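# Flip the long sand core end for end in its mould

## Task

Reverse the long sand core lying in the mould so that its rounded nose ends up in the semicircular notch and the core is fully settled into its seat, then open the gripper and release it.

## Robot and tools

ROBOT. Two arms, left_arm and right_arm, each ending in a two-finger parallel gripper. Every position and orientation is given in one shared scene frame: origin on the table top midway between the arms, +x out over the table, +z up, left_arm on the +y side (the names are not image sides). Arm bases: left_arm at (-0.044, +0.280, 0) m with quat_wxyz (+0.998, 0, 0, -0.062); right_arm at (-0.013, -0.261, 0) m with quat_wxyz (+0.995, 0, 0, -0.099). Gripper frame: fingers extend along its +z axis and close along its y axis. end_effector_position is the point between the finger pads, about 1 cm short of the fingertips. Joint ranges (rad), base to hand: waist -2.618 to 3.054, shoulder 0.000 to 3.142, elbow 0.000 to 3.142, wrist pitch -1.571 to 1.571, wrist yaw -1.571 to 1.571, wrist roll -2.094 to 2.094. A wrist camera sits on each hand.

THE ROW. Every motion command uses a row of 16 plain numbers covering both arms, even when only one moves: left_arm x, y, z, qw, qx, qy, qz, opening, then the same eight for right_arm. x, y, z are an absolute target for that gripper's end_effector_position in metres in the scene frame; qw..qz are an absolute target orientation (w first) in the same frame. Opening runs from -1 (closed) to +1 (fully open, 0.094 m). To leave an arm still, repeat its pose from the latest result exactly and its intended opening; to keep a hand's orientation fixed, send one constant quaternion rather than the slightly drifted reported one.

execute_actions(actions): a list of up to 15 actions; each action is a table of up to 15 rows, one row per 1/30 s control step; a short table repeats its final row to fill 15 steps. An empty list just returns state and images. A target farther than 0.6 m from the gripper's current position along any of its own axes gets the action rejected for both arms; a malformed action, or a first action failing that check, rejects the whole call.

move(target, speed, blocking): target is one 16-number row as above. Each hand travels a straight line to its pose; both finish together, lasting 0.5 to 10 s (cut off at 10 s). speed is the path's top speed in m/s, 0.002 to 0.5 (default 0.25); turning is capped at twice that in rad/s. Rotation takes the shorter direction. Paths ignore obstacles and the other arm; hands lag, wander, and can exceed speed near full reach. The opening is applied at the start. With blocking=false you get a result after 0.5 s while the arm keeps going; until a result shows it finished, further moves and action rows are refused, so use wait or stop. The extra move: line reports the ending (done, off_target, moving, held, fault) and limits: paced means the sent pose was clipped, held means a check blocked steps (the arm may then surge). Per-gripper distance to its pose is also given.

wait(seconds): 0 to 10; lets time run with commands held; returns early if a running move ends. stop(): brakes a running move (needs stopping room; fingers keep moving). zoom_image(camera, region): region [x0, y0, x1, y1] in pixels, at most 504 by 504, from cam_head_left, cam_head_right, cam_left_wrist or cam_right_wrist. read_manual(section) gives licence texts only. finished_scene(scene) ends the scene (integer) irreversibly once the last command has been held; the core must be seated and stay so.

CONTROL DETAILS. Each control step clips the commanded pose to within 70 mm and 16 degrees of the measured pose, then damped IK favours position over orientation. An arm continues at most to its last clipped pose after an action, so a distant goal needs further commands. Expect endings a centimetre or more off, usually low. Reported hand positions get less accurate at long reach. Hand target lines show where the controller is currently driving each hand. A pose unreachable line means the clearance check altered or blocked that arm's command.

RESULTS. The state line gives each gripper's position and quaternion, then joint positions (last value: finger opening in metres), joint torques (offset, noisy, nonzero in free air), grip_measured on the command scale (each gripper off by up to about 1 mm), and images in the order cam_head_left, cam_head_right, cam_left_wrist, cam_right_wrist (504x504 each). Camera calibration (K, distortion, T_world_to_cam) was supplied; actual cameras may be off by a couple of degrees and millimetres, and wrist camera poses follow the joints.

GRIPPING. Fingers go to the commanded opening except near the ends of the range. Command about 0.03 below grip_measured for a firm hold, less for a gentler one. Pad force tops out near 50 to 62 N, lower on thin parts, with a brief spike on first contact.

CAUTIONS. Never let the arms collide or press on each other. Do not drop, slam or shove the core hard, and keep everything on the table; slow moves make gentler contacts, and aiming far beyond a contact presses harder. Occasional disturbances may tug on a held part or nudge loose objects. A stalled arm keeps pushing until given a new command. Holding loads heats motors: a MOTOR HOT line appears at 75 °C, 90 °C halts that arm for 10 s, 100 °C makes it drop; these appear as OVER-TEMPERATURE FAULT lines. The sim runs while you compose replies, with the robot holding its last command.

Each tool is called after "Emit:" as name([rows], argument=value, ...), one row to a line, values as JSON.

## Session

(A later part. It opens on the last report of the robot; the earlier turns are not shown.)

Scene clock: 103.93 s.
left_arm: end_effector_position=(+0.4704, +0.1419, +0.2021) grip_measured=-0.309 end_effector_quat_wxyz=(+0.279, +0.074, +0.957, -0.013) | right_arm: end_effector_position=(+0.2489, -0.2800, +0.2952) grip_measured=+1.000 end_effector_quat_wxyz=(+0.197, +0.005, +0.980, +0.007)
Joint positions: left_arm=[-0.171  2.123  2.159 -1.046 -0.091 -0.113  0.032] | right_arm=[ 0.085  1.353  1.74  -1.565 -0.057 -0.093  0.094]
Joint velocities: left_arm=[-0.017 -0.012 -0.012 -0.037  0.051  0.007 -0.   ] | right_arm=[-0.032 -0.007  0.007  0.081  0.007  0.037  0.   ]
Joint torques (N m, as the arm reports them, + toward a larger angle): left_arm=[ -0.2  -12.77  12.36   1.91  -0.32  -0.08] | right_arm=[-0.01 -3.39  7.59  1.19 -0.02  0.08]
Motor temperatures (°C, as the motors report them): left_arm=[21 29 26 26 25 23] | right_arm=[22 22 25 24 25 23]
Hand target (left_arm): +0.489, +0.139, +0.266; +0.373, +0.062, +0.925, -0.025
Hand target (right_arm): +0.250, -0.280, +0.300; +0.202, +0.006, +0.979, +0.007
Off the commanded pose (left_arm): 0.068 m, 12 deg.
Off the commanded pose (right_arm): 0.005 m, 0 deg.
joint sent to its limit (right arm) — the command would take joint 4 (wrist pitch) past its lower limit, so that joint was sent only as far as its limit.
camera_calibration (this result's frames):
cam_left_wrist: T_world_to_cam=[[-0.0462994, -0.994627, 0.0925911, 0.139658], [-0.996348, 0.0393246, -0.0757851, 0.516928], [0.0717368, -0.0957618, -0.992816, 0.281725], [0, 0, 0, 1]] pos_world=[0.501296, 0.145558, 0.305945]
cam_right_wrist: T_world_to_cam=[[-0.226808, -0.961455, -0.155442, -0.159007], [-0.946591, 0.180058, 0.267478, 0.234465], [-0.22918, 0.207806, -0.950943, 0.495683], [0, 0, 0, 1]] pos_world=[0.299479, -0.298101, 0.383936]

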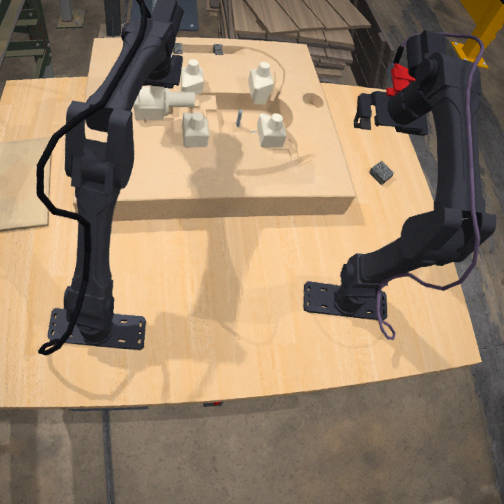

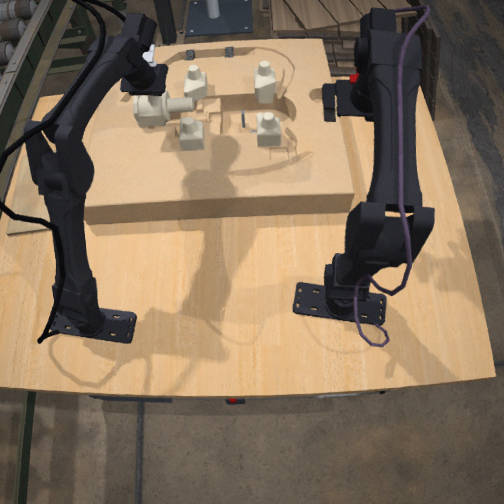

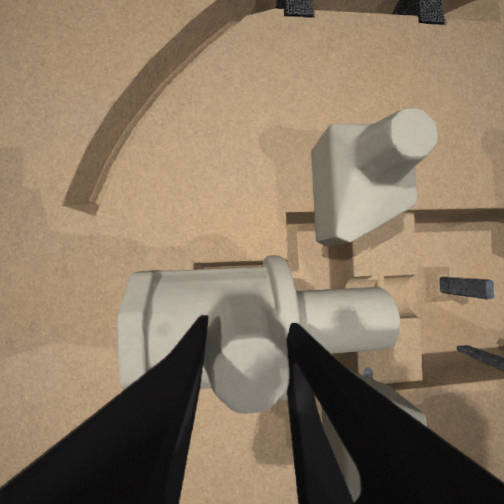

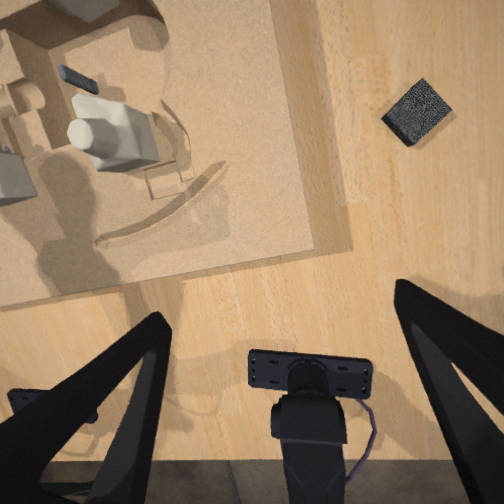

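Emit:
execute_actions(actions=[])

Scene clock: 104.93 s.
left_arm: end_effector_position=(+0.4705, +0.1421, +0.2021) grip_measured=-0.309 end_effector_quat_wxyz=(+0.279, +0.074, +0.957, -0.013) | right_arm: end_effector_position=(+0.2489, -0.2800, +0.2952) grip_measured=+1.000 end_effector_quat_wxyz=(+0.197, +0.005, +0.980, +0.007)
Joint positions: left_arm=[-0.171  2.123  2.159 -1.046 -0.092 -0.114  0.032] | right_arm=[ 0.085  1.353  1.74  -1.565 -0.057 -0.093  0.094]
Joint velocities: left_arm=[ 0.002  0.002 -0.022  0.007  0.051  0.022 -0.002] | right_arm=[ 0.007 -0.007  0.012 -0.022  0.037 -0.051  0.   ]
Joint torques (N m, as the arm reports them, + toward a larger angle): left_arm=[ -0.13 -12.79  12.31   1.89  -0.35  -0.06] | right_arm=[-0.01 -3.39  7.52  1.21 -0.07  0.04]
Motor temperatures (°C, as the motors report them): left_arm=[21 29 26 26 25 23] | right_arm=[22 22 25 24 25 23]
Hand target (left_arm): +0.489, +0.139, +0.266; +0.373, +0.062, +0.925, -0.025
Hand target (right_arm): +0.250, -0.280, +0.300; +0.202, +0.006, +0.979, +0.007
Off the commanded pose (left_arm): 0.068 m, 12 deg.
Off the commanded pose (right_arm): 0.005 m, 0 deg.
camera_calibration (this result's frames):
cam_left_wrist: T_world_to_cam=[[-0.0455909, -0.994699, 0.0921706, 0.139551], [-0.996364, 0.0386314, -0.0759304, 0.517092], [0.0719672, -0.0952973, -0.992844, 0.281577], [0, 0, 0, 1]] pos_world=[0.50131, 0.145669, 0.305962]
cam_right_wrist: T_world_to_cam=[[-0.226808, -0.961455, -0.155442, -0.159007], [-0.946591, 0.180058, 0.267478, 0.234465], [-0.22918, 0.207806, -0.950943, 0.495683], [0, 0, 0, 1]] pos_world=[0.299479, -0.298101, 0.383936]

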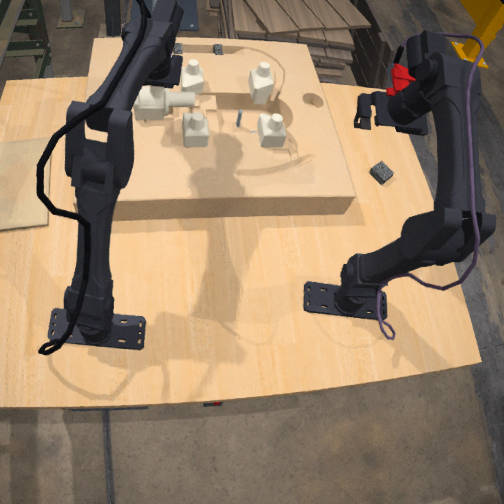

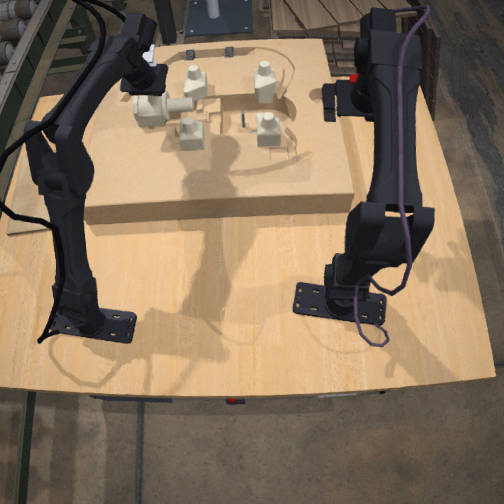

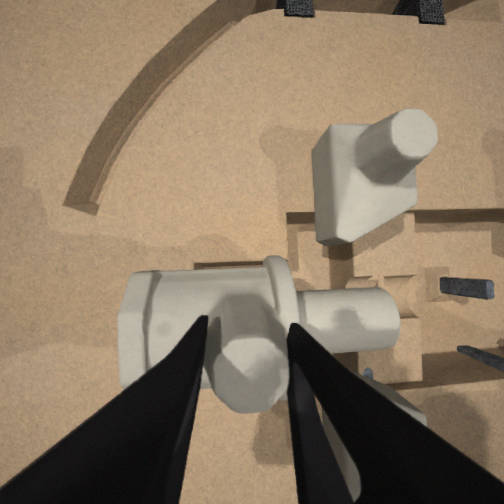

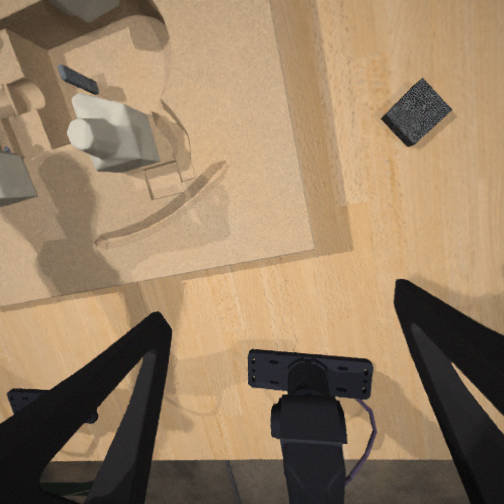

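Emit:
execute_actions([
  [[0.498,0.136,0.264,0.3738,0.0623,0.9251,-0.0252,-0.4,0.25,-0.28,0.30,0.197,0.006,0.980,0.008,1],[0.498,0.135,0.264,0.3738,0.0623,0.9251,-0.0252,-0.4,0.25,-0.28,0.30,0.197,0.006,0.980,0.008,1],[0.498,0.134,0.264,0.3738,0.0623,0.9251,-0.0252,-0.4,0.25,-0.28,0.30,0.197,0.006,0.980,0.008,1],[0.498,0.133,0.264,0.3738,0.0623,0.9251,-0.0252,-0.4,0.25,-0.28,0.30,0.197,0.006,0.980,0.008,1],[0.498,0.132,0.264,0.3738,0.0623,0.9251,-0.0252,-0.4,0.25,-0.28,0.30,0.197,0.006,0.980,0.008,1],[0.498,0.131,0.264,0.3738,0.0623,0.9251,-0.0252,-0.4,0.25,-0.28,0.30,0.197,0.006,0.980,0.008,1],[0.498,0.130,0.264,0.3738,0.0623,0.9251,-0.0252,-0.4,0.25,-0.28,0.30,0.197,0.006,0.980,0.008,1],[0.498,0.129,0.264,0.3738,0.0623,0.9251,-0.0252,-0.4,0.25,-0.28,0.30,0.197,0.006,0.980,0.008,1],[0.498,0.128,0.264,0.3738,0.0623,0.9251,-0.0252,-0.4,0.25,-0.28,0.30,0.197,0.006,0.980,0.008,1],[0.498,0.127,0.264,0.3738,0.0623,0.9251,-0.0252,-0.4,0.25,-0.28,0.30,0.197,0.006,0.980,0.008,1],[0.498,0.126,0.264,0.3738,0.0623,0.9251,-0.0252,-0.4,0.25,-0.28,0.30,0.197,0.006,0.980,0.008,1],[0.498,0.125,0.264,0.3738,0.0623,0.9251,-0.0252,-0.4,0.25,-0.28,0.30,0.197,0.006,0.980,0.008,1],[0.498,0.124,0.264,0.3738,0.0623,0.9251,-0.0252,-0.4,0.25,-0.28,0.30,0.197,0.006,0.980,0.008,1],[0.498,0.123,0.264,0.3738,0.0623,0.9251,-0.0252,-0.4,0.25,-0.28,0.30,0.197,0.006,0.980,0.008,1],[0.498,0.122,0.264,0.3738,0.0623,0.9251,-0.0252,-0.4,0.25,-0.28,0.30,0.197,0.006,0.980,0.008,1]],
  [[0.498,0.121,0.264,0.3738,0.0623,0.9251,-0.0252,-0.4,0.25,-0.28,0.30,0.197,0.006,0.980,0.008,1],[0.498,0.120,0.264,0.3738,0.0623,0.9251,-0.0252,-0.4,0.25,-0.28,0.30,0.197,0.006,0.980,0.008,1],[0.498,0.119,0.264,0.3738,0.0623,0.9251,-0.0252,-0.4,0.25,-0.28,0.30,0.197,0.006,0.980,0.008,1],[0.498,0.118,0.264,0.3738,0.0623,0.9251,-0.0252,-0.4,0.25,-0.28,0.30,0.197,0.006,0.980,0.008,1],[0.498,0.117,0.264,0.3738,0.0623,0.9251,-0.0252,-0.4,0.25,-0.28,0.30,0.197,0.006,0.980,0.008,1]],
])

Scene clock: 106.90 s.
left_arm: end_effector_position=(+0.4714, +0.1237, +0.2019) grip_measured=-0.309 end_effector_quat_wxyz=(+0.280, +0.075, +0.957, -0.011) | right_arm: end_effector_position=(+0.2489, -0.2800, +0.2952) grip_measured=+1.000 end_effector_quat_wxyz=(+0.197, +0.005, +0.980, +0.007)
Joint positions: left_arm=[-0.211  2.16   2.216 -1.07  -0.116 -0.145  0.032] | right_arm=[ 0.085  1.353  1.74  -1.565 -0.057 -0.093  0.094]
Joint velocities: left_arm=[-0.022  0.002  0.002 -0.007 -0.037  0.007 -0.001] | right_arm=[ 0.002  0.002 -0.002 -0.022  0.037 -0.007  0.   ]
Joint torques (N m, as the arm reports them, + toward a larger angle): left_arm=[ -0.55 -12.84  12.47   1.88  -0.38  -0.08] | right_arm=[-0.12 -3.33  7.51  1.17 -0.02  0.07]
Motor temperatures (°C, as the motors report them): left_arm=[21 29 26 27 25 23] | right_arm=[22 22 25 24 25 23]
Hand target (left_arm): +0.489, +0.120, +0.266; +0.373, +0.062, +0.926, -0.025
Hand target (right_arm): +0.250, -0.280, +0.300; +0.202, +0.006, +0.979, +0.007
Off the commanded pose (left_arm): 0.068 m, 12 deg.
Off the commanded pose (right_arm): 0.005 m, 0 deg.
joint sent to its limit (right arm) — the command would take joint 4 (wrist pitch) past its lower limit, so that joint was sent only as far as its limit.
camera_calibration (this result's frames):
cam_left_wrist: T_world_to_cam=[[-0.0461291, -0.995017, 0.0883895, 0.122451], [-0.996237, 0.039325, -0.077231, 0.518847], [0.0733702, -0.0916195, -0.993087, 0.278442], [0, 0, 0, 1]] pos_world=[0.502114, 0.126948, 0.305765]
cam_right_wrist: T_world_to_cam=[[-0.226808, -0.961455, -0.155442, -0.159007], [-0.946591, 0.180058, 0.267478, 0.234465], [-0.22918, 0.207806, -0.950943, 0.495683], [0, 0, 0, 1]] pos_world=[0.299479, -0.298101, 0.383936]

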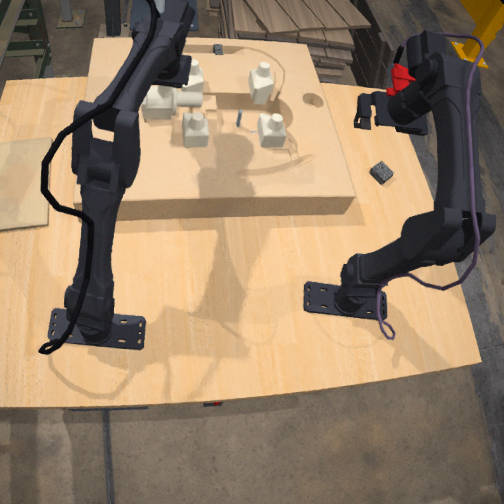

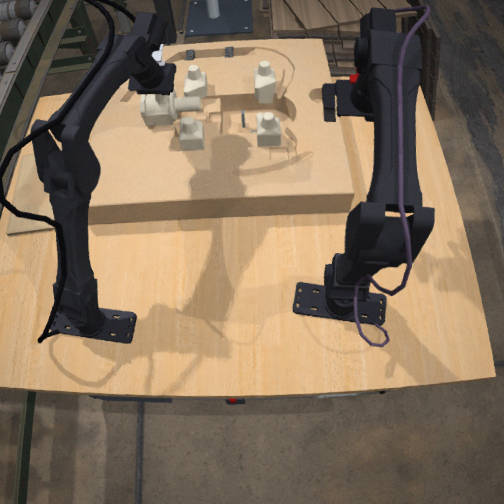

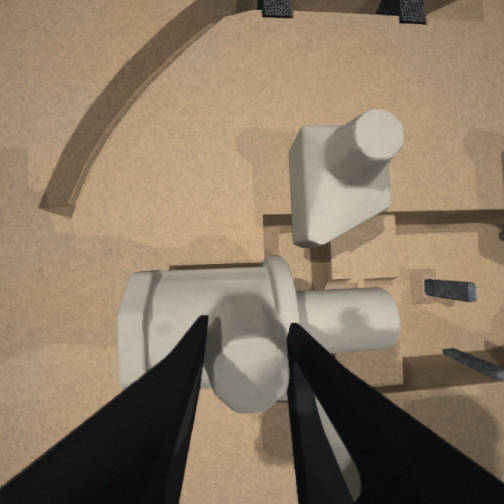

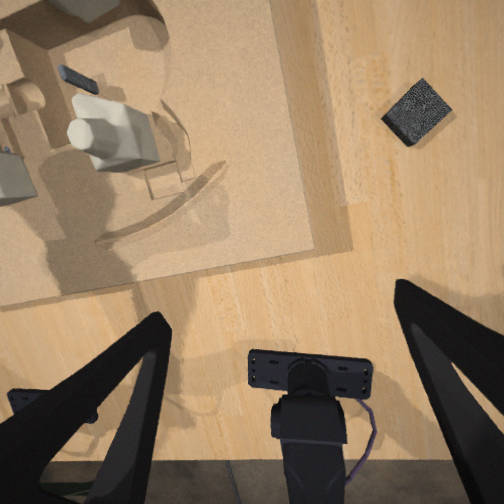

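Emit:
execute_actions([
  [[0.497,0.116,0.264,0.3738,0.0623,0.9251,-0.0252,-0.4,0.25,-0.28,0.30,0.197,0.006,0.980,0.008,1],[0.497,0.115,0.264,0.3738,0.0623,0.9251,-0.0252,-0.4,0.25,-0.28,0.30,0.197,0.006,0.980,0.008,1],[0.497,0.114,0.264,0.3738,0.0623,0.9251,-0.0252,-0.4,0.25,-0.28,0.30,0.197,0.006,0.980,0.008,1],[0.497,0.113,0.264,0.3738,0.0623,0.9251,-0.0252,-0.4,0.25,-0.28,0.30,0.197,0.006,0.980,0.008,1],[0.497,0.112,0.264,0.3738,0.0623,0.9251,-0.0252,-0.4,0.25,-0.28,0.30,0.197,0.006,0.980,0.008,1],[0.497,0.111,0.264,0.3738,0.0623,0.9251,-0.0252,-0.4,0.25,-0.28,0.30,0.197,0.006,0.980,0.008,1],[0.497,0.110,0.264,0.3738,0.0623,0.9251,-0.0252,-0.4,0.25,-0.28,0.30,0.197,0.006,0.980,0.008,1],[0.497,0.109,0.264,0.3738,0.0623,0.9251,-0.0252,-0.4,0.25,-0.28,0.30,0.197,0.006,0.980,0.008,1],[0.497,0.108,0.264,0.3738,0.0623,0.9251,-0.0252,-0.4,0.25,-0.28,0.30,0.197,0.006,0.980,0.008,1],[0.497,0.107,0.264,0.3738,0.0623,0.9251,-0.0252,-0.4,0.25,-0.28,0.30,0.197,0.006,0.980,0.008,1],[0.497,0.106,0.264,0.3738,0.0623,0.9251,-0.0252,-0.4,0.25,-0.28,0.30,0.197,0.006,0.980,0.008,1],[0.497,0.105,0.264,0.3738,0.0623,0.9251,-0.0252,-0.4,0.25,-0.28,0.30,0.197,0.006,0.980,0.008,1],[0.497,0.104,0.264,0.3738,0.0623,0.9251,-0.0252,-0.4,0.25,-0.28,0.30,0.197,0.006,0.980,0.008,1],[0.497,0.103,0.264,0.3738,0.0623,0.9251,-0.0252,-0.4,0.25,-0.28,0.30,0.197,0.006,0.980,0.008,1],[0.497,0.102,0.264,0.3738,0.0623,0.9251,-0.0252,-0.4,0.25,-0.28,0.30,0.197,0.006,0.980,0.008,1]],
  [[0.497,0.102,0.264,0.3738,0.0623,0.9251,-0.0252,-0.4,0.25,-0.28,0.30,0.197,0.006,0.980,0.008,1]],
])

Scene clock: 108.73 s.
left_arm: end_effector_position=(+0.4709, +0.1087, +0.2024) grip_measured=-0.309 end_effector_quat_wxyz=(+0.281, +0.076, +0.957, -0.009) | right_arm: end_effector_position=(+0.2489, -0.2800, +0.2952) grip_measured=+1.000 end_effector_quat_wxyz=(+0.197, +0.005, +0.980, +0.007)
Joint positions: left_arm=[-0.244  2.188  2.263 -1.09  -0.137 -0.17   0.032] | right_arm=[ 0.085  1.353  1.74  -1.565 -0.057 -0.093  0.094]
Joint velocities: left_arm=[ 0.002 -0.017 -0.017 -0.037 -0.022 -0.022 -0.001] | right_arm=[-0.012  0.002 -0.007 -0.066 -0.051  0.022  0.   ]
Joint torques (N m, as the arm reports them, + toward a larger angle): left_arm=[ -0.44 -13.14  12.36   1.89  -0.47  -0.06] | right_arm=[ 0.1  -3.24  7.39  1.2  -0.01  0.1 ]
Motor temperatures (°C, as the motors report them): left_arm=[21 29 26 27 25 23] | right_arm=[22 22 25 25 25 23]
Hand target (left_arm): +0.488, +0.105, +0.266; +0.373, +0.062, +0.925, -0.025
Hand target (right_arm): +0.250, -0.280, +0.300; +0.202, +0.006, +0.979, +0.007
Off the commanded pose (left_arm): 0.067 m, 11 deg.
Off the commanded pose (right_arm): 0.005 m, 0 deg.
joint sent to its limit (right arm) — the command would take joint 4 (wrist pitch) past its lower limit, so that joint was sent only as far as its limit.
camera_calibration (this result's frames):
cam_left_wrist: T_world_to_cam=[[-0.0480969, -0.995282, 0.0842681, 0.109189], [-0.995954, 0.0413756, -0.0797689, 0.519179], [0.0759058, -0.0877639, -0.993245, 0.276075], [0, 0, 0, 1]] pos_world=[0.501375, 0.111422, 0.306423]
cam_right_wrist: T_world_to_cam=[[-0.226808, -0.961455, -0.155442, -0.159007], [-0.946591, 0.180058, 0.267478, 0.234465], [-0.22918, 0.207806, -0.950943, 0.495683], [0, 0, 0, 1]] pos_world=[0.299479, -0.298101, 0.383936]

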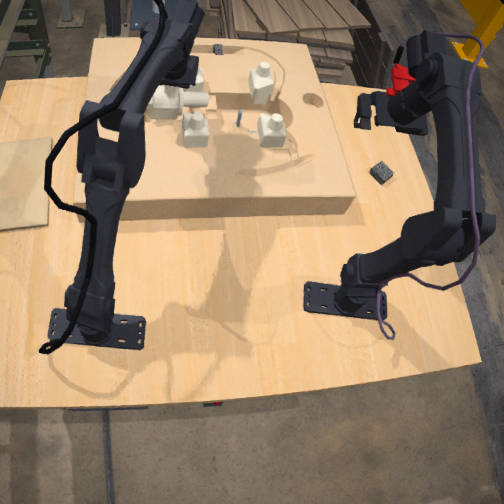

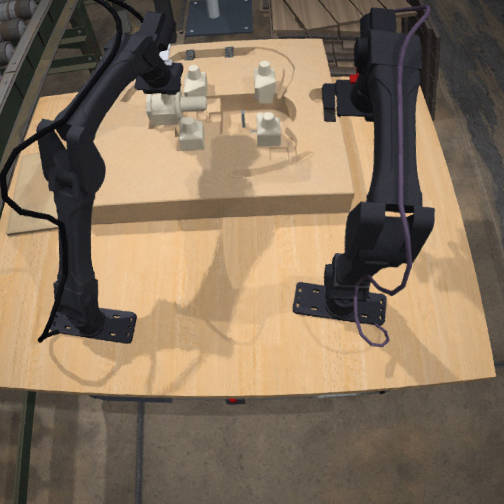

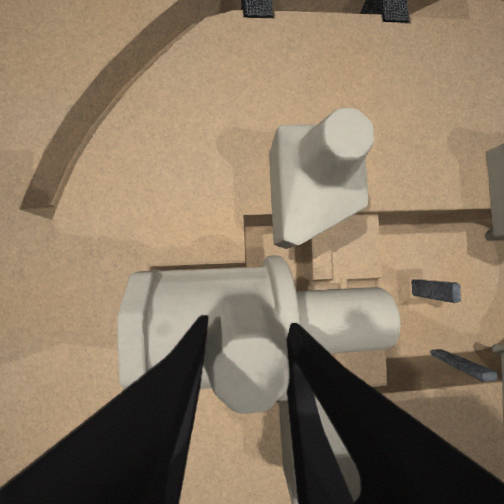

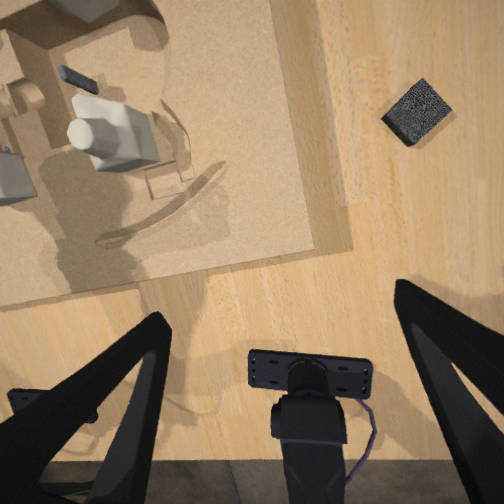

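Emit:
execute_actions([
  [[0.497,0.101,0.264,0.3738,0.0623,0.9251,-0.0252,-0.4,0.25,-0.28,0.30,0.197,0.006,0.980,0.008,1],[0.497,0.100,0.264,0.3738,0.0623,0.9251,-0.0252,-0.4,0.25,-0.28,0.30,0.197,0.006,0.980,0.008,1],[0.497,0.099,0.264,0.3738,0.0623,0.9251,-0.0252,-0.4,0.25,-0.28,0.30,0.197,0.006,0.980,0.008,1],[0.497,0.098,0.264,0.3738,0.0623,0.9251,-0.0252,-0.4,0.25,-0.28,0.30,0.197,0.006,0.980,0.008,1],[0.497,0.097,0.264,0.3738,0.0623,0.9251,-0.0252,-0.4,0.25,-0.28,0.30,0.197,0.006,0.980,0.008,1],[0.497,0.096,0.264,0.3738,0.0623,0.9251,-0.0252,-0.4,0.25,-0.28,0.30,0.197,0.006,0.980,0.008,1],[0.497,0.095,0.264,0.3738,0.0623,0.9251,-0.0252,-0.4,0.25,-0.28,0.30,0.197,0.006,0.980,0.008,1],[0.497,0.094,0.264,0.3738,0.0623,0.9251,-0.0252,-0.4,0.25,-0.28,0.30,0.197,0.006,0.980,0.008,1]],
  [[0.497,0.094,0.264,0.3738,0.0623,0.9251,-0.0252,-0.4,0.25,-0.28,0.30,0.197,0.006,0.980,0.008,1]],
])

Scene clock: 110.27 s.
left_arm: end_effector_position=(+0.4712, +0.1012, +0.2023) grip_measured=-0.309 end_effector_quat_wxyz=(+0.281, +0.077, +0.956, -0.008) | right_arm: end_effector_position=(+0.2489, -0.2800, +0.2952) grip_measured=+1.000 end_effector_quat_wxyz=(+0.197, +0.005, +0.980, +0.007)
Joint positions: left_arm=[-0.26   2.207  2.294 -1.104 -0.147 -0.182  0.032] | right_arm=[ 0.085  1.353  1.74  -1.565 -0.057 -0.093  0.094]
Joint velocities: left_arm=[ 0.002 -0.007  0.007 -0.007 -0.051  0.007  0.   ] | right_arm=[-0.002 -0.007  0.002 -0.022  0.022  0.037  0.   ]
Joint torques (N m, as the arm reports them, + toward a larger angle): left_arm=[ -0.53 -13.08  12.38   1.85  -0.47  -0.06] | right_arm=[ 0.28 -3.33  7.55  1.19 -0.01  0.05]
Motor temperatures (°C, as the motors report them): left_arm=[21 30 27 27 25 23] | right_arm=[22 22 25 25 25 23]
Hand target (left_arm): +0.488, +0.097, +0.266; +0.373, +0.062, +0.925, -0.025
Hand target (right_arm): +0.250, -0.280, +0.300; +0.202, +0.006, +0.979, +0.007
Off the commanded pose (left_arm): 0.067 m, 11 deg.
Off the commanded pose (right_arm): 0.005 m, 0 deg.
joint sent to its limit (right arm) — the command would take joint 4 (wrist pitch) past its lower limit, so that joint was sent only as far as its limit.
camera_calibration (this result's frames):
cam_left_wrist: T_world_to_cam=[[-0.0482893, -0.995491, 0.0816447, 0.102434], [-0.995883, 0.0417073, -0.0804856, 0.519855], [0.0767175, -0.0851952, -0.993406, 0.274648], [0, 0, 0, 1]] pos_world=[0.50159, 0.103689, 0.306315]
cam_right_wrist: T_world_to_cam=[[-0.226808, -0.961455, -0.155442, -0.159007], [-0.946591, 0.180058, 0.267478, 0.234465], [-0.22918, 0.207806, -0.950943, 0.495683], [0, 0, 0, 1]] pos_world=[0.299479, -0.298101, 0.383936]

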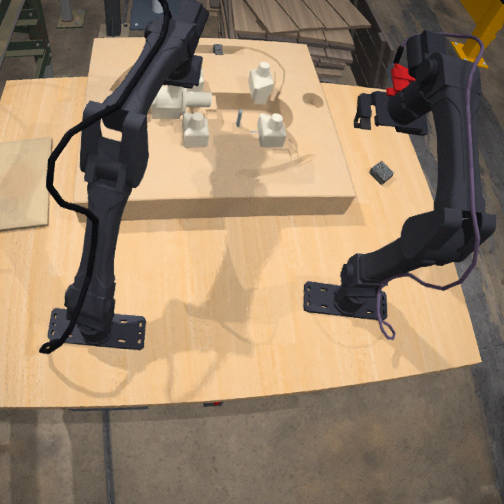

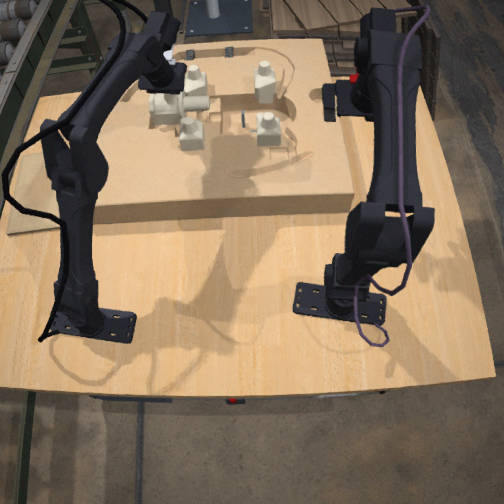

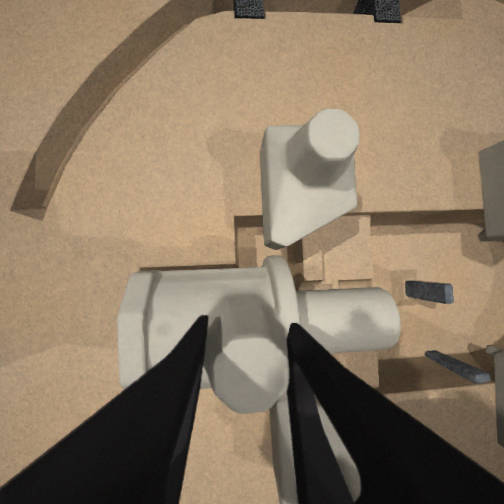

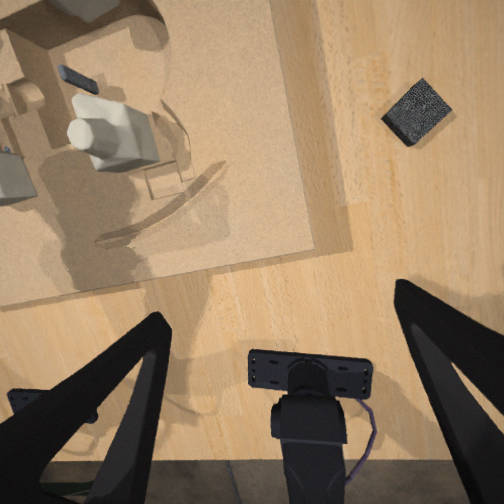

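Emit:
execute_actions([
  [[0.497,0.094,0.263,0.3738,0.0623,0.9251,-0.0252,-0.4,0.25,-0.28,0.30,0.197,0.006,0.980,0.008,1],[0.497,0.094,0.262,0.3738,0.0623,0.9251,-0.0252,-0.4,0.25,-0.28,0.30,0.197,0.006,0.980,0.008,1],[0.497,0.094,0.261,0.3738,0.0623,0.9251,-0.0252,-0.4,0.25,-0.28,0.30,0.197,0.006,0.980,0.008,1],[0.497,0.094,0.260,0.3738,0.0623,0.9251,-0.0252,-0.4,0.25,-0.28,0.30,0.197,0.006,0.980,0.008,1],[0.497,0.094,0.259,0.3738,0.0623,0.9251,-0.0252,-0.4,0.25,-0.28,0.30,0.197,0.006,0.980,0.008,1],[0.497,0.094,0.258,0.3738,0.0623,0.9251,-0.0252,-0.4,0.25,-0.28,0.30,0.197,0.006,0.980,0.008,1],[0.497,0.094,0.257,0.3738,0.0623,0.9251,-0.0252,-0.4,0.25,-0.28,0.30,0.197,0.006,0.980,0.008,1],[0.497,0.094,0.256,0.3738,0.0623,0.9251,-0.0252,-0.4,0.25,-0.28,0.30,0.197,0.006,0.980,0.008,1],[0.497,0.094,0.255,0.3738,0.0623,0.9251,-0.0252,-0.4,0.25,-0.28,0.30,0.197,0.006,0.980,0.008,1],[0.497,0.094,0.254,0.3738,0.0623,0.9251,-0.0252,-0.4,0.25,-0.28,0.30,0.197,0.006,0.980,0.008,1],[0.497,0.094,0.253,0.3738,0.0623,0.9251,-0.0252,-0.4,0.25,-0.28,0.30,0.197,0.006,0.980,0.008,1],[0.497,0.094,0.252,0.3738,0.0623,0.9251,-0.0252,-0.4,0.25,-0.28,0.30,0.197,0.006,0.980,0.008,1],[0.497,0.094,0.251,0.3738,0.0623,0.9251,-0.0252,-0.4,0.25,-0.28,0.30,0.197,0.006,0.980,0.008,1],[0.497,0.094,0.250,0.3738,0.0623,0.9251,-0.0252,-0.4,0.25,-0.28,0.30,0.197,0.006,0.980,0.008,1],[0.497,0.094,0.249,0.3738,0.0623,0.9251,-0.0252,-0.4,0.25,-0.28,0.30,0.197,0.006,0.980,0.008,1]],
  [[0.497,0.094,0.249,0.3738,0.0623,0.9251,-0.0252,-0.4,0.25,-0.28,0.30,0.197,0.006,0.980,0.008,1]],
])

Scene clock: 113.03 s.
left_arm: end_effector_position=(+0.4739, +0.1002, +0.1901) grip_measured=-0.309 end_effector_quat_wxyz=(+0.280, +0.076, +0.957, -0.007) | right_arm: end_effector_position=(+0.2489, -0.2800, +0.2952) grip_measured=+1.000 end_effector_quat_wxyz=(+0.197, +0.005, +0.980, +0.007)
Joint positions: left_arm=[-0.26   2.207  2.245 -1.059 -0.148 -0.183  0.032] | right_arm=[ 0.085  1.353  1.74  -1.565 -0.057 -0.093  0.094]
Joint velocities: left_arm=[ 0.007  0.007 -0.007  0.066 -0.007 -0.022  0.001] | right_arm=[-0.007 -0.002  0.002 -0.007 -0.051  0.007  0.   ]
Joint torques (N m, as the arm reports them, + toward a larger angle): left_arm=[ -0.44 -14.61   8.22   2.02  -0.47  -0.05] | right_arm=[ 0.08 -3.25  7.57  1.19  0.01  0.06]
Motor temperatures (°C, as the motors report them): left_arm=[21 30 27 27 25 23] | right_arm=[22 22 25 25 25 23]
Hand target (left_arm): +0.490, +0.097, +0.251; +0.371, +0.062, +0.926, -0.024
Hand target (right_arm): +0.250, -0.280, +0.300; +0.202, +0.006, +0.979, +0.007
Off the commanded pose (left_arm): 0.064 m, 12 deg.
Off the commanded pose (right_arm): 0.005 m, 0 deg.
joint sent to its limit (right arm) — the command would take joint 4 (wrist pitch) past its lower limit, so that joint was sent only as far as its limit.
camera_calibration (this result's frames):
cam_left_wrist: T_world_to_cam=[[-0.0471698, -0.995638, 0.080496, 0.10226], [-0.99619, 0.0409719, -0.0769845, 0.521136], [0.0733506, -0.0838206, -0.993778, 0.263727], [0, 0, 0, 1]] pos_world=[0.504629, 0.102568, 0.293973]
cam_right_wrist: T_world_to_cam=[[-0.226808, -0.961455, -0.155442, -0.159007], [-0.946591, 0.180058, 0.267478, 0.234465], [-0.22918, 0.207806, -0.950943, 0.495683], [0, 0, 0, 1]] pos_world=[0.299479, -0.298101, 0.383936]

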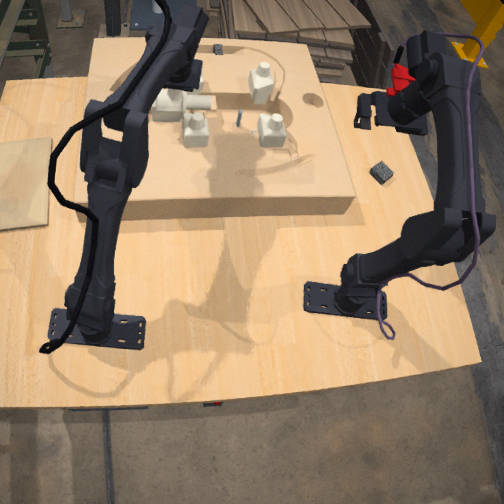

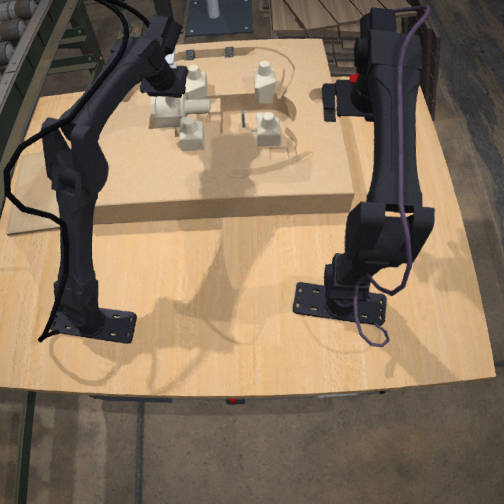

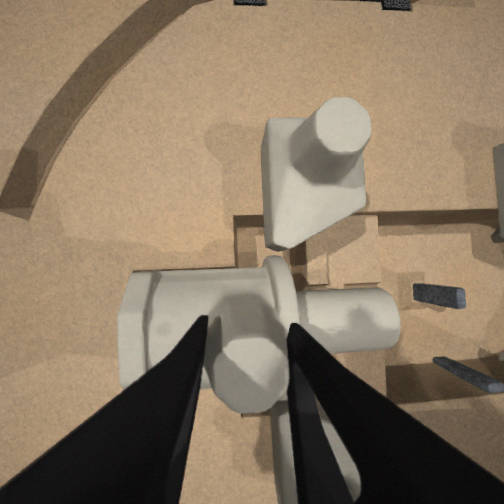

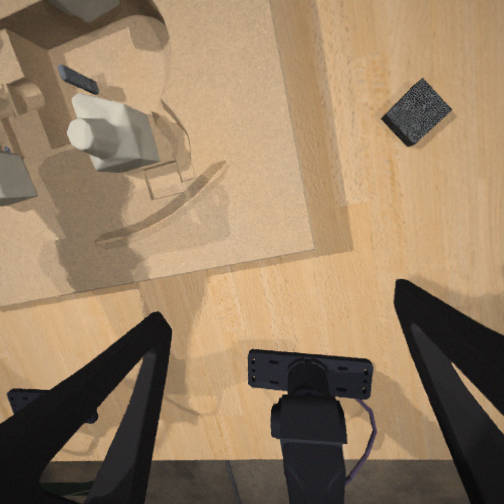

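Emit:
execute_actions([
  [[0.4965,0.094,0.248,0.3738,0.0623,0.9251,-0.0252,-0.4,0.25,-0.28,0.30,0.197,0.006,0.980,0.008,1],[0.496,0.094,0.247,0.3738,0.0623,0.9251,-0.0252,-0.4,0.25,-0.28,0.30,0.197,0.006,0.980,0.008,1],[0.4955,0.094,0.246,0.3738,0.0623,0.9251,-0.0252,-0.4,0.25,-0.28,0.30,0.197,0.006,0.980,0.008,1],[0.495,0.094,0.245,0.3738,0.0623,0.9251,-0.0252,-0.4,0.25,-0.28,0.30,0.197,0.006,0.980,0.008,1],[0.4945,0.094,0.244,0.3738,0.0623,0.9251,-0.0252,-0.4,0.25,-0.28,0.30,0.197,0.006,0.980,0.008,1],[0.494,0.094,0.243,0.3738,0.0623,0.9251,-0.0252,-0.4,0.25,-0.28,0.30,0.197,0.006,0.980,0.008,1],[0.4935,0.094,0.242,0.3738,0.0623,0.9251,-0.0252,-0.4,0.25,-0.28,0.30,0.197,0.006,0.980,0.008,1],[0.493,0.094,0.241,0.3738,0.0623,0.9251,-0.0252,-0.4,0.25,-0.28,0.30,0.197,0.006,0.980,0.008,1],[0.4925,0.094,0.240,0.3738,0.0623,0.9251,-0.0252,-0.4,0.25,-0.28,0.30,0.197,0.006,0.980,0.008,1],[0.492,0.094,0.239,0.3738,0.0623,0.9251,-0.0252,-0.4,0.25,-0.28,0.30,0.197,0.006,0.980,0.008,1],[0.4915,0.094,0.238,0.3738,0.0623,0.9251,-0.0252,-0.4,0.25,-0.28,0.30,0.197,0.006,0.980,0.008,1],[0.491,0.094,0.237,0.3738,0.0623,0.9251,-0.0252,-0.4,0.25,-0.28,0.30,0.197,0.006,0.980,0.008,1]],
  [[0.491,0.094,0.237,0.3738,0.0623,0.9251,-0.0252,-0.4,0.25,-0.28,0.30,0.197,0.006,0.980,0.008,1]],
])

Scene clock: 114.63 s.
left_arm: end_effector_position=(+0.4718, +0.1010, +0.1706) grip_measured=-0.309 end_effector_quat_wxyz=(+0.280, +0.073, +0.957, -0.006) | right_arm: end_effector_position=(+0.2489, -0.2800, +0.2952) grip_measured=+1.000 end_effector_quat_wxyz=(+0.197, +0.005, +0.980, +0.007)
Joint positions: left_arm=[-0.262  2.171  2.108 -0.96  -0.153 -0.19   0.032] | right_arm=[ 0.085  1.353  1.74  -1.565 -0.057 -0.093  0.094]
Joint velocities: left_arm=[ 0.007  0.007 -0.002  0.022  0.007  0.037 -0.   ] | right_arm=[ 0.007  0.002 -0.002  0.022  0.022  0.007  0.   ]
Joint torques (N m, as the arm reports them, + toward a larger angle): left_arm=[ -0.8  -15.67   8.22   1.94  -0.44  -0.03] | right_arm=[ 0.13 -3.2   7.67  1.15 -0.02  0.05]
Motor temperatures (°C, as the motors report them): left_arm=[21 30 26 27 25 23] | right_arm=[22 22 25 25 25 23]
Hand target (left_arm): +0.484, +0.097, +0.239; +0.372, +0.062, +0.926, -0.024
Hand target (right_arm): +0.250, -0.280, +0.300; +0.202, +0.006, +0.979, +0.007
Off the commanded pose (left_arm): 0.069 m, 12 deg.
Off the commanded pose (right_arm): 0.005 m, 0 deg.
joint sent to its limit (right arm) — the command would take joint 4 (wrist pitch) past its lower limit, so that joint was sent only as far as its limit.
camera_calibration (this result's frames):
cam_left_wrist: T_world_to_cam=[[-0.0403318, -0.996053, 0.0790725, 0.10161], [-0.996445, 0.0342371, -0.0769722, 0.518261], [0.0739612, -0.0818959, -0.993893, 0.244201], [0, 0, 0, 1]] pos_world=[0.502455, 0.103464, 0.274566]
cam_right_wrist: T_world_to_cam=[[-0.226808, -0.961455, -0.155442, -0.159007], [-0.946591, 0.180058, 0.267478, 0.234465], [-0.22918, 0.207806, -0.950943, 0.495683], [0, 0, 0, 1]] pos_world=[0.299479, -0.298101, 0.383936]

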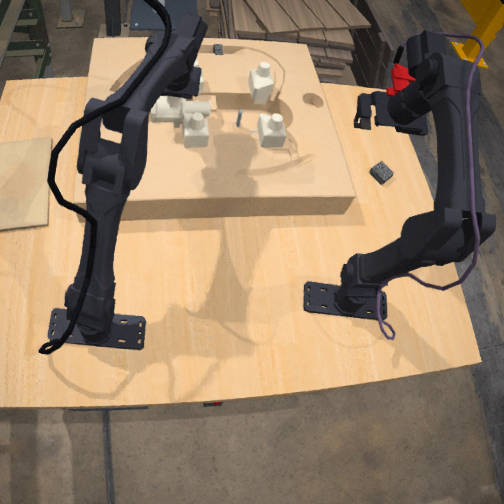

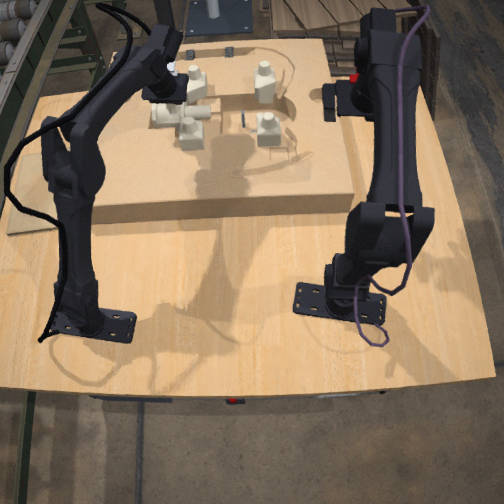

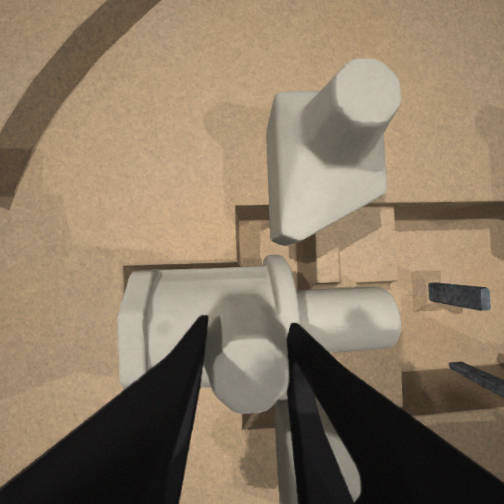

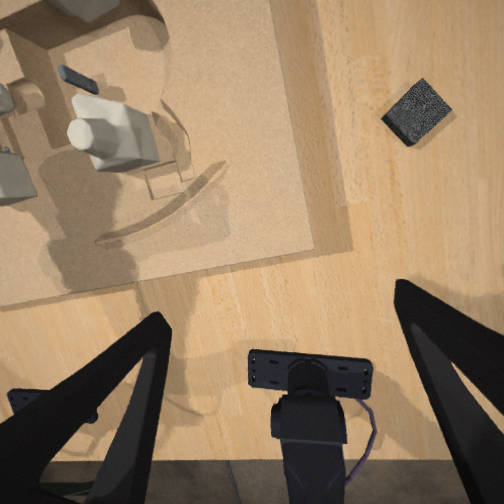

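Emit:
execute_actions([
  [[0.491,0.094,0.236,0.3738,0.0623,0.9251,-0.0252,-0.4,0.25,-0.28,0.30,0.197,0.006,0.980,0.008,1],[0.491,0.094,0.235,0.3738,0.0623,0.9251,-0.0252,-0.4,0.25,-0.28,0.30,0.197,0.006,0.980,0.008,1],[0.491,0.094,0.234,0.3738,0.0623,0.9251,-0.0252,-0.4,0.25,-0.28,0.30,0.197,0.006,0.980,0.008,1],[0.491,0.094,0.233,0.3738,0.0623,0.9251,-0.0252,-0.4,0.25,-0.28,0.30,0.197,0.006,0.980,0.008,1],[0.491,0.094,0.232,0.3738,0.0623,0.9251,-0.0252,-0.4,0.25,-0.28,0.30,0.197,0.006,0.980,0.008,1],[0.491,0.094,0.231,0.3738,0.0623,0.9251,-0.0252,-0.4,0.25,-0.28,0.30,0.197,0.006,0.980,0.008,1],[0.491,0.094,0.230,0.3738,0.0623,0.9251,-0.0252,-0.4,0.25,-0.28,0.30,0.197,0.006,0.980,0.008,1],[0.491,0.094,0.229,0.3738,0.0623,0.9251,-0.0252,-0.4,0.25,-0.28,0.30,0.197,0.006,0.980,0.008,1],[0.491,0.094,0.228,0.3738,0.0623,0.9251,-0.0252,-0.4,0.25,-0.28,0.30,0.197,0.006,0.980,0.008,1],[0.491,0.094,0.227,0.3738,0.0623,0.9251,-0.0252,-0.4,0.25,-0.28,0.30,0.197,0.006,0.980,0.008,1]],
  [[0.491,0.094,0.227,0.3738,0.0623,0.9251,-0.0252,-0.4,0.25,-0.28,0.30,0.197,0.006,0.980,0.008,1]],
])

Scene clock: 116.30 s.
left_arm: end_effector_position=(+0.4718, +0.1011, +0.1676) grip_measured=-0.309 end_effector_quat_wxyz=(+0.286, +0.072, +0.955, -0.007) | right_arm: end_effector_position=(+0.2489, -0.2800, +0.2952) grip_measured=+1.000 end_effector_quat_wxyz=(+0.197, +0.005, +0.980, +0.007)
Joint positions: left_arm=[-0.262  2.152  2.059 -0.915 -0.155 -0.19   0.032] | right_arm=[ 0.085  1.353  1.74  -1.565 -0.057 -0.093  0.094]
Joint velocities: left_arm=[-0.002 -0.002 -0.012 -0.022 -0.007 -0.037 -0.001] | right_arm=[-0.012  0.007 -0.007  0.051 -0.037 -0.066  0.   ]
Joint torques (N m, as the arm reports them, + toward a larger angle): left_arm=[ -0.72 -14.84   7.89   1.94  -0.41  -0.02] | right_arm=[ 0.09 -3.44  7.61  1.19 -0.03  0.05]
Motor temperatures (°C, as the motors report them): left_arm=[21 31 26 28 25 23] | right_arm=[22 22 25 25 25 23]
Hand target (left_arm): +0.485, +0.096, +0.229; +0.372, +0.062, +0.926, -0.024
Hand target (right_arm): +0.250, -0.280, +0.300; +0.202, +0.006, +0.979, +0.007
Off the commanded pose (left_arm): 0.063 m, 11 deg.
Off the commanded pose (right_arm): 0.005 m, 0 deg.
joint sent to its limit (right arm) — the command would take joint 4 (wrist pitch) past its lower limit, so that joint was sent only as far as its limit.
camera_calibration (this result's frames):
cam_left_wrist: T_world_to_cam=[[-0.0406588, -0.995746, 0.0826902, 0.10142], [-0.995367, 0.0331486, -0.0902512, 0.519885], [0.0871261, -0.0859766, -0.99248, 0.235154], [0, 0, 0, 1]] pos_world=[0.501112, 0.103973, 0.271919]
cam_right_wrist: T_world_to_cam=[[-0.226808, -0.961455, -0.155442, -0.159007], [-0.946591, 0.180058, 0.267478, 0.234465], [-0.22918, 0.207806, -0.950943, 0.495683], [0, 0, 0, 1]] pos_world=[0.299479, -0.298101, 0.383936]

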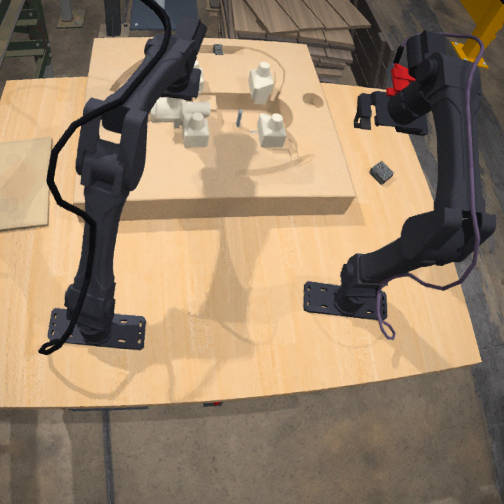

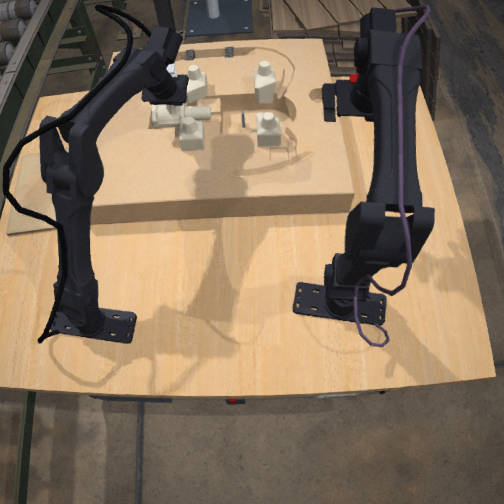

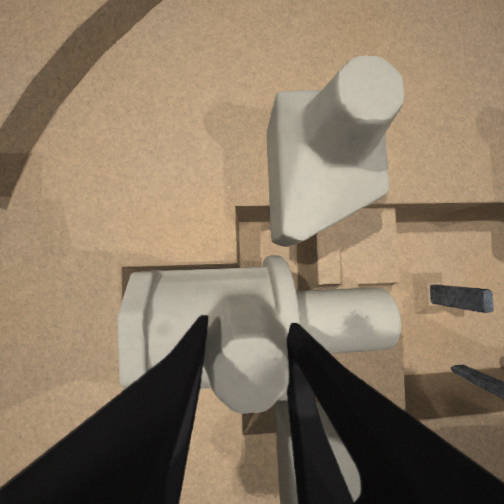

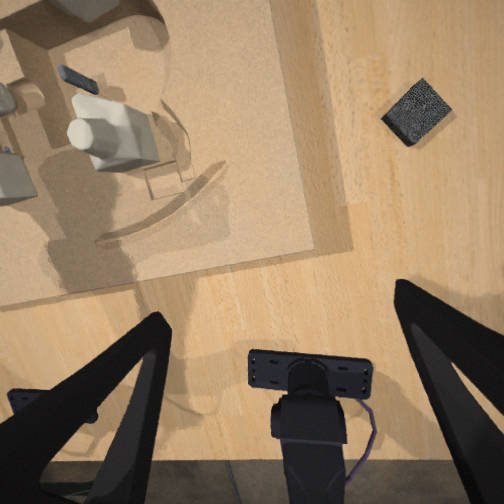

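Emit:
execute_actions([
  [[0.490,0.0943,0.224,0.3695,0.0628,0.9267,-0.0243,-0.4,0.25,-0.28,0.30,0.197,0.006,0.980,0.008,1],[0.489,0.0947,0.221,0.3653,0.0633,0.9283,-0.0234,-0.4,0.25,-0.28,0.30,0.197,0.006,0.980,0.008,1],[0.488,0.095,0.218,0.3610,0.0638,0.9299,-0.0226,-0.4,0.25,-0.28,0.30,0.197,0.006,0.980,0.008,1],[0.487,0.0953,0.215,0.3568,0.0644,0.9315,-0.0217,-0.4,0.25,-0.28,0.30,0.197,0.006,0.980,0.008,1],[0.486,0.0957,0.212,0.3525,0.0649,0.9331,-0.0208,-0.4,0.25,-0.28,0.30,0.197,0.006,0.980,0.008,1],[0.485,0.096,0.209,0.3483,0.0654,0.9347,-0.0199,-0.4,0.25,-0.28,0.30,0.197,0.006,0.980,0.008,1],[0.484,0.0963,0.206,0.3440,0.0659,0.9363,-0.0190,-0.4,0.25,-0.28,0.30,0.197,0.006,0.980,0.008,1]],
  [[0.484,0.0963,0.206,0.3440,0.0659,0.9363,-0.0190,-0.4,0.25,-0.28,0.30,0.197,0.006,0.980,0.008,1]],
])

Scene clock: 117.77 s.
left_arm: end_effector_position=(+0.4717, +0.1011, +0.1676) grip_measured=-0.309 end_effector_quat_wxyz=(+0.286, +0.072, +0.955, -0.007) | right_arm: end_effector_position=(+0.2489, -0.2800, +0.2952) grip_measured=+1.000 end_effector_quat_wxyz=(+0.197, +0.005, +0.980, +0.007)
Joint positions: left_arm=[-0.262  2.152  2.059 -0.916 -0.155 -0.19   0.032] | right_arm=[ 0.085  1.353  1.74  -1.565 -0.057 -0.093  0.094]
Joint velocities: left_arm=[ 0.007  0.002 -0.002 -0.022 -0.037 -0.037  0.   ] | right_arm=[ 0.007 -0.002 -0.007  0.037  0.007 -0.037  0.   ]
Joint torques (N m, as the arm reports them, + toward a larger angle): left_arm=[ -0.49 -13.29   7.35   1.68  -0.31  -0.03] | right_arm=[ 0.17 -3.4   7.54  1.2  -0.02  0.08]
Motor temperatures (°C, as the motors report them): left_arm=[21 31 26 28 25 23] | right_arm=[22 22 25 25 25 23]
Hand target (left_arm): +0.481, +0.097, +0.207; +0.343, +0.066, +0.937, -0.018
Hand target (right_arm): +0.250, -0.280, +0.300; +0.202, +0.006, +0.979, +0.007
Off the commanded pose (left_arm): 0.041 m, 7 deg.
Off the commanded pose (right_arm): 0.005 m, 0 deg.
joint sent to its limit (right arm) — the command would take joint 4 (wrist pitch) past its lower limit, so that joint was sent only as far as its limit.
camera_calibration (this result's frames):
cam_left_wrist: T_world_to_cam=[[-0.0406296, -0.995757, 0.0825616, 0.10146], [-0.995399, 0.0331615, -0.0898946, 0.51976], [0.0867753, -0.0858342, -0.992523, 0.235271], [0, 0, 0, 1]] pos_world=[0.501075, 0.103988, 0.271859]
cam_right_wrist: T_world_to_cam=[[-0.226808, -0.961455, -0.155442, -0.159007], [-0.946591, 0.180058, 0.267478, 0.234465], [-0.22918, 0.207806, -0.950943, 0.495683], [0, 0, 0, 1]] pos_world=[0.299479, -0.298101, 0.383936]

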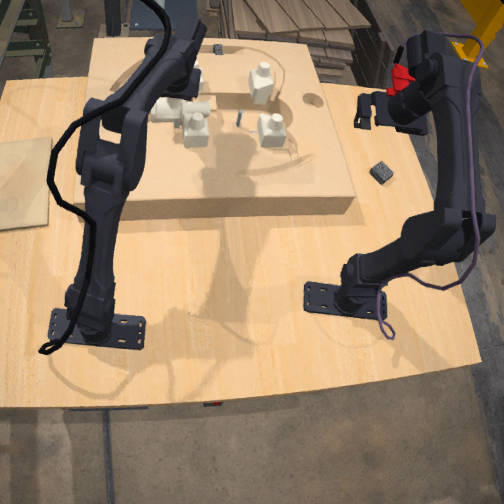

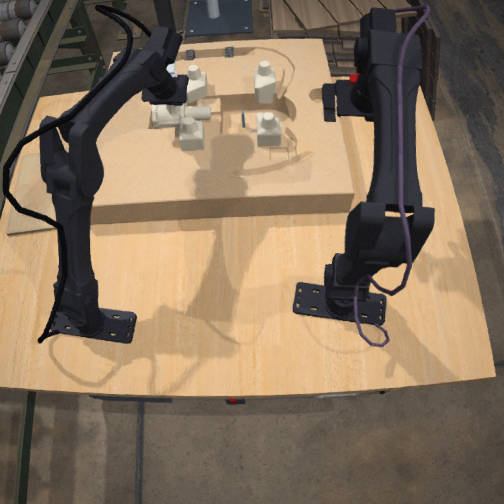

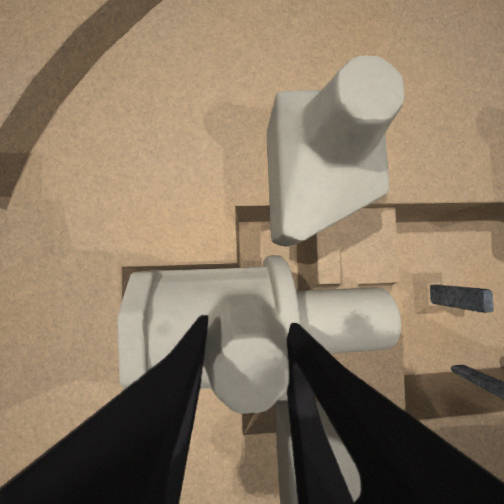

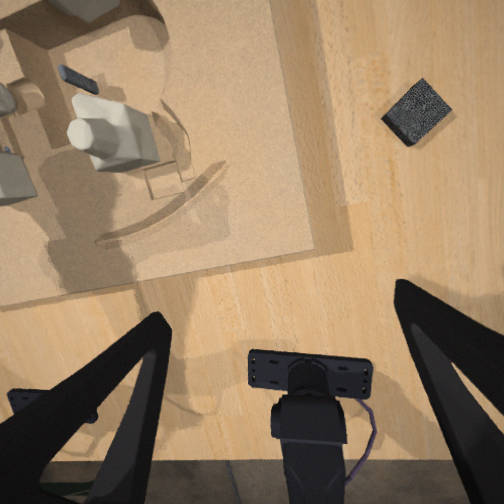

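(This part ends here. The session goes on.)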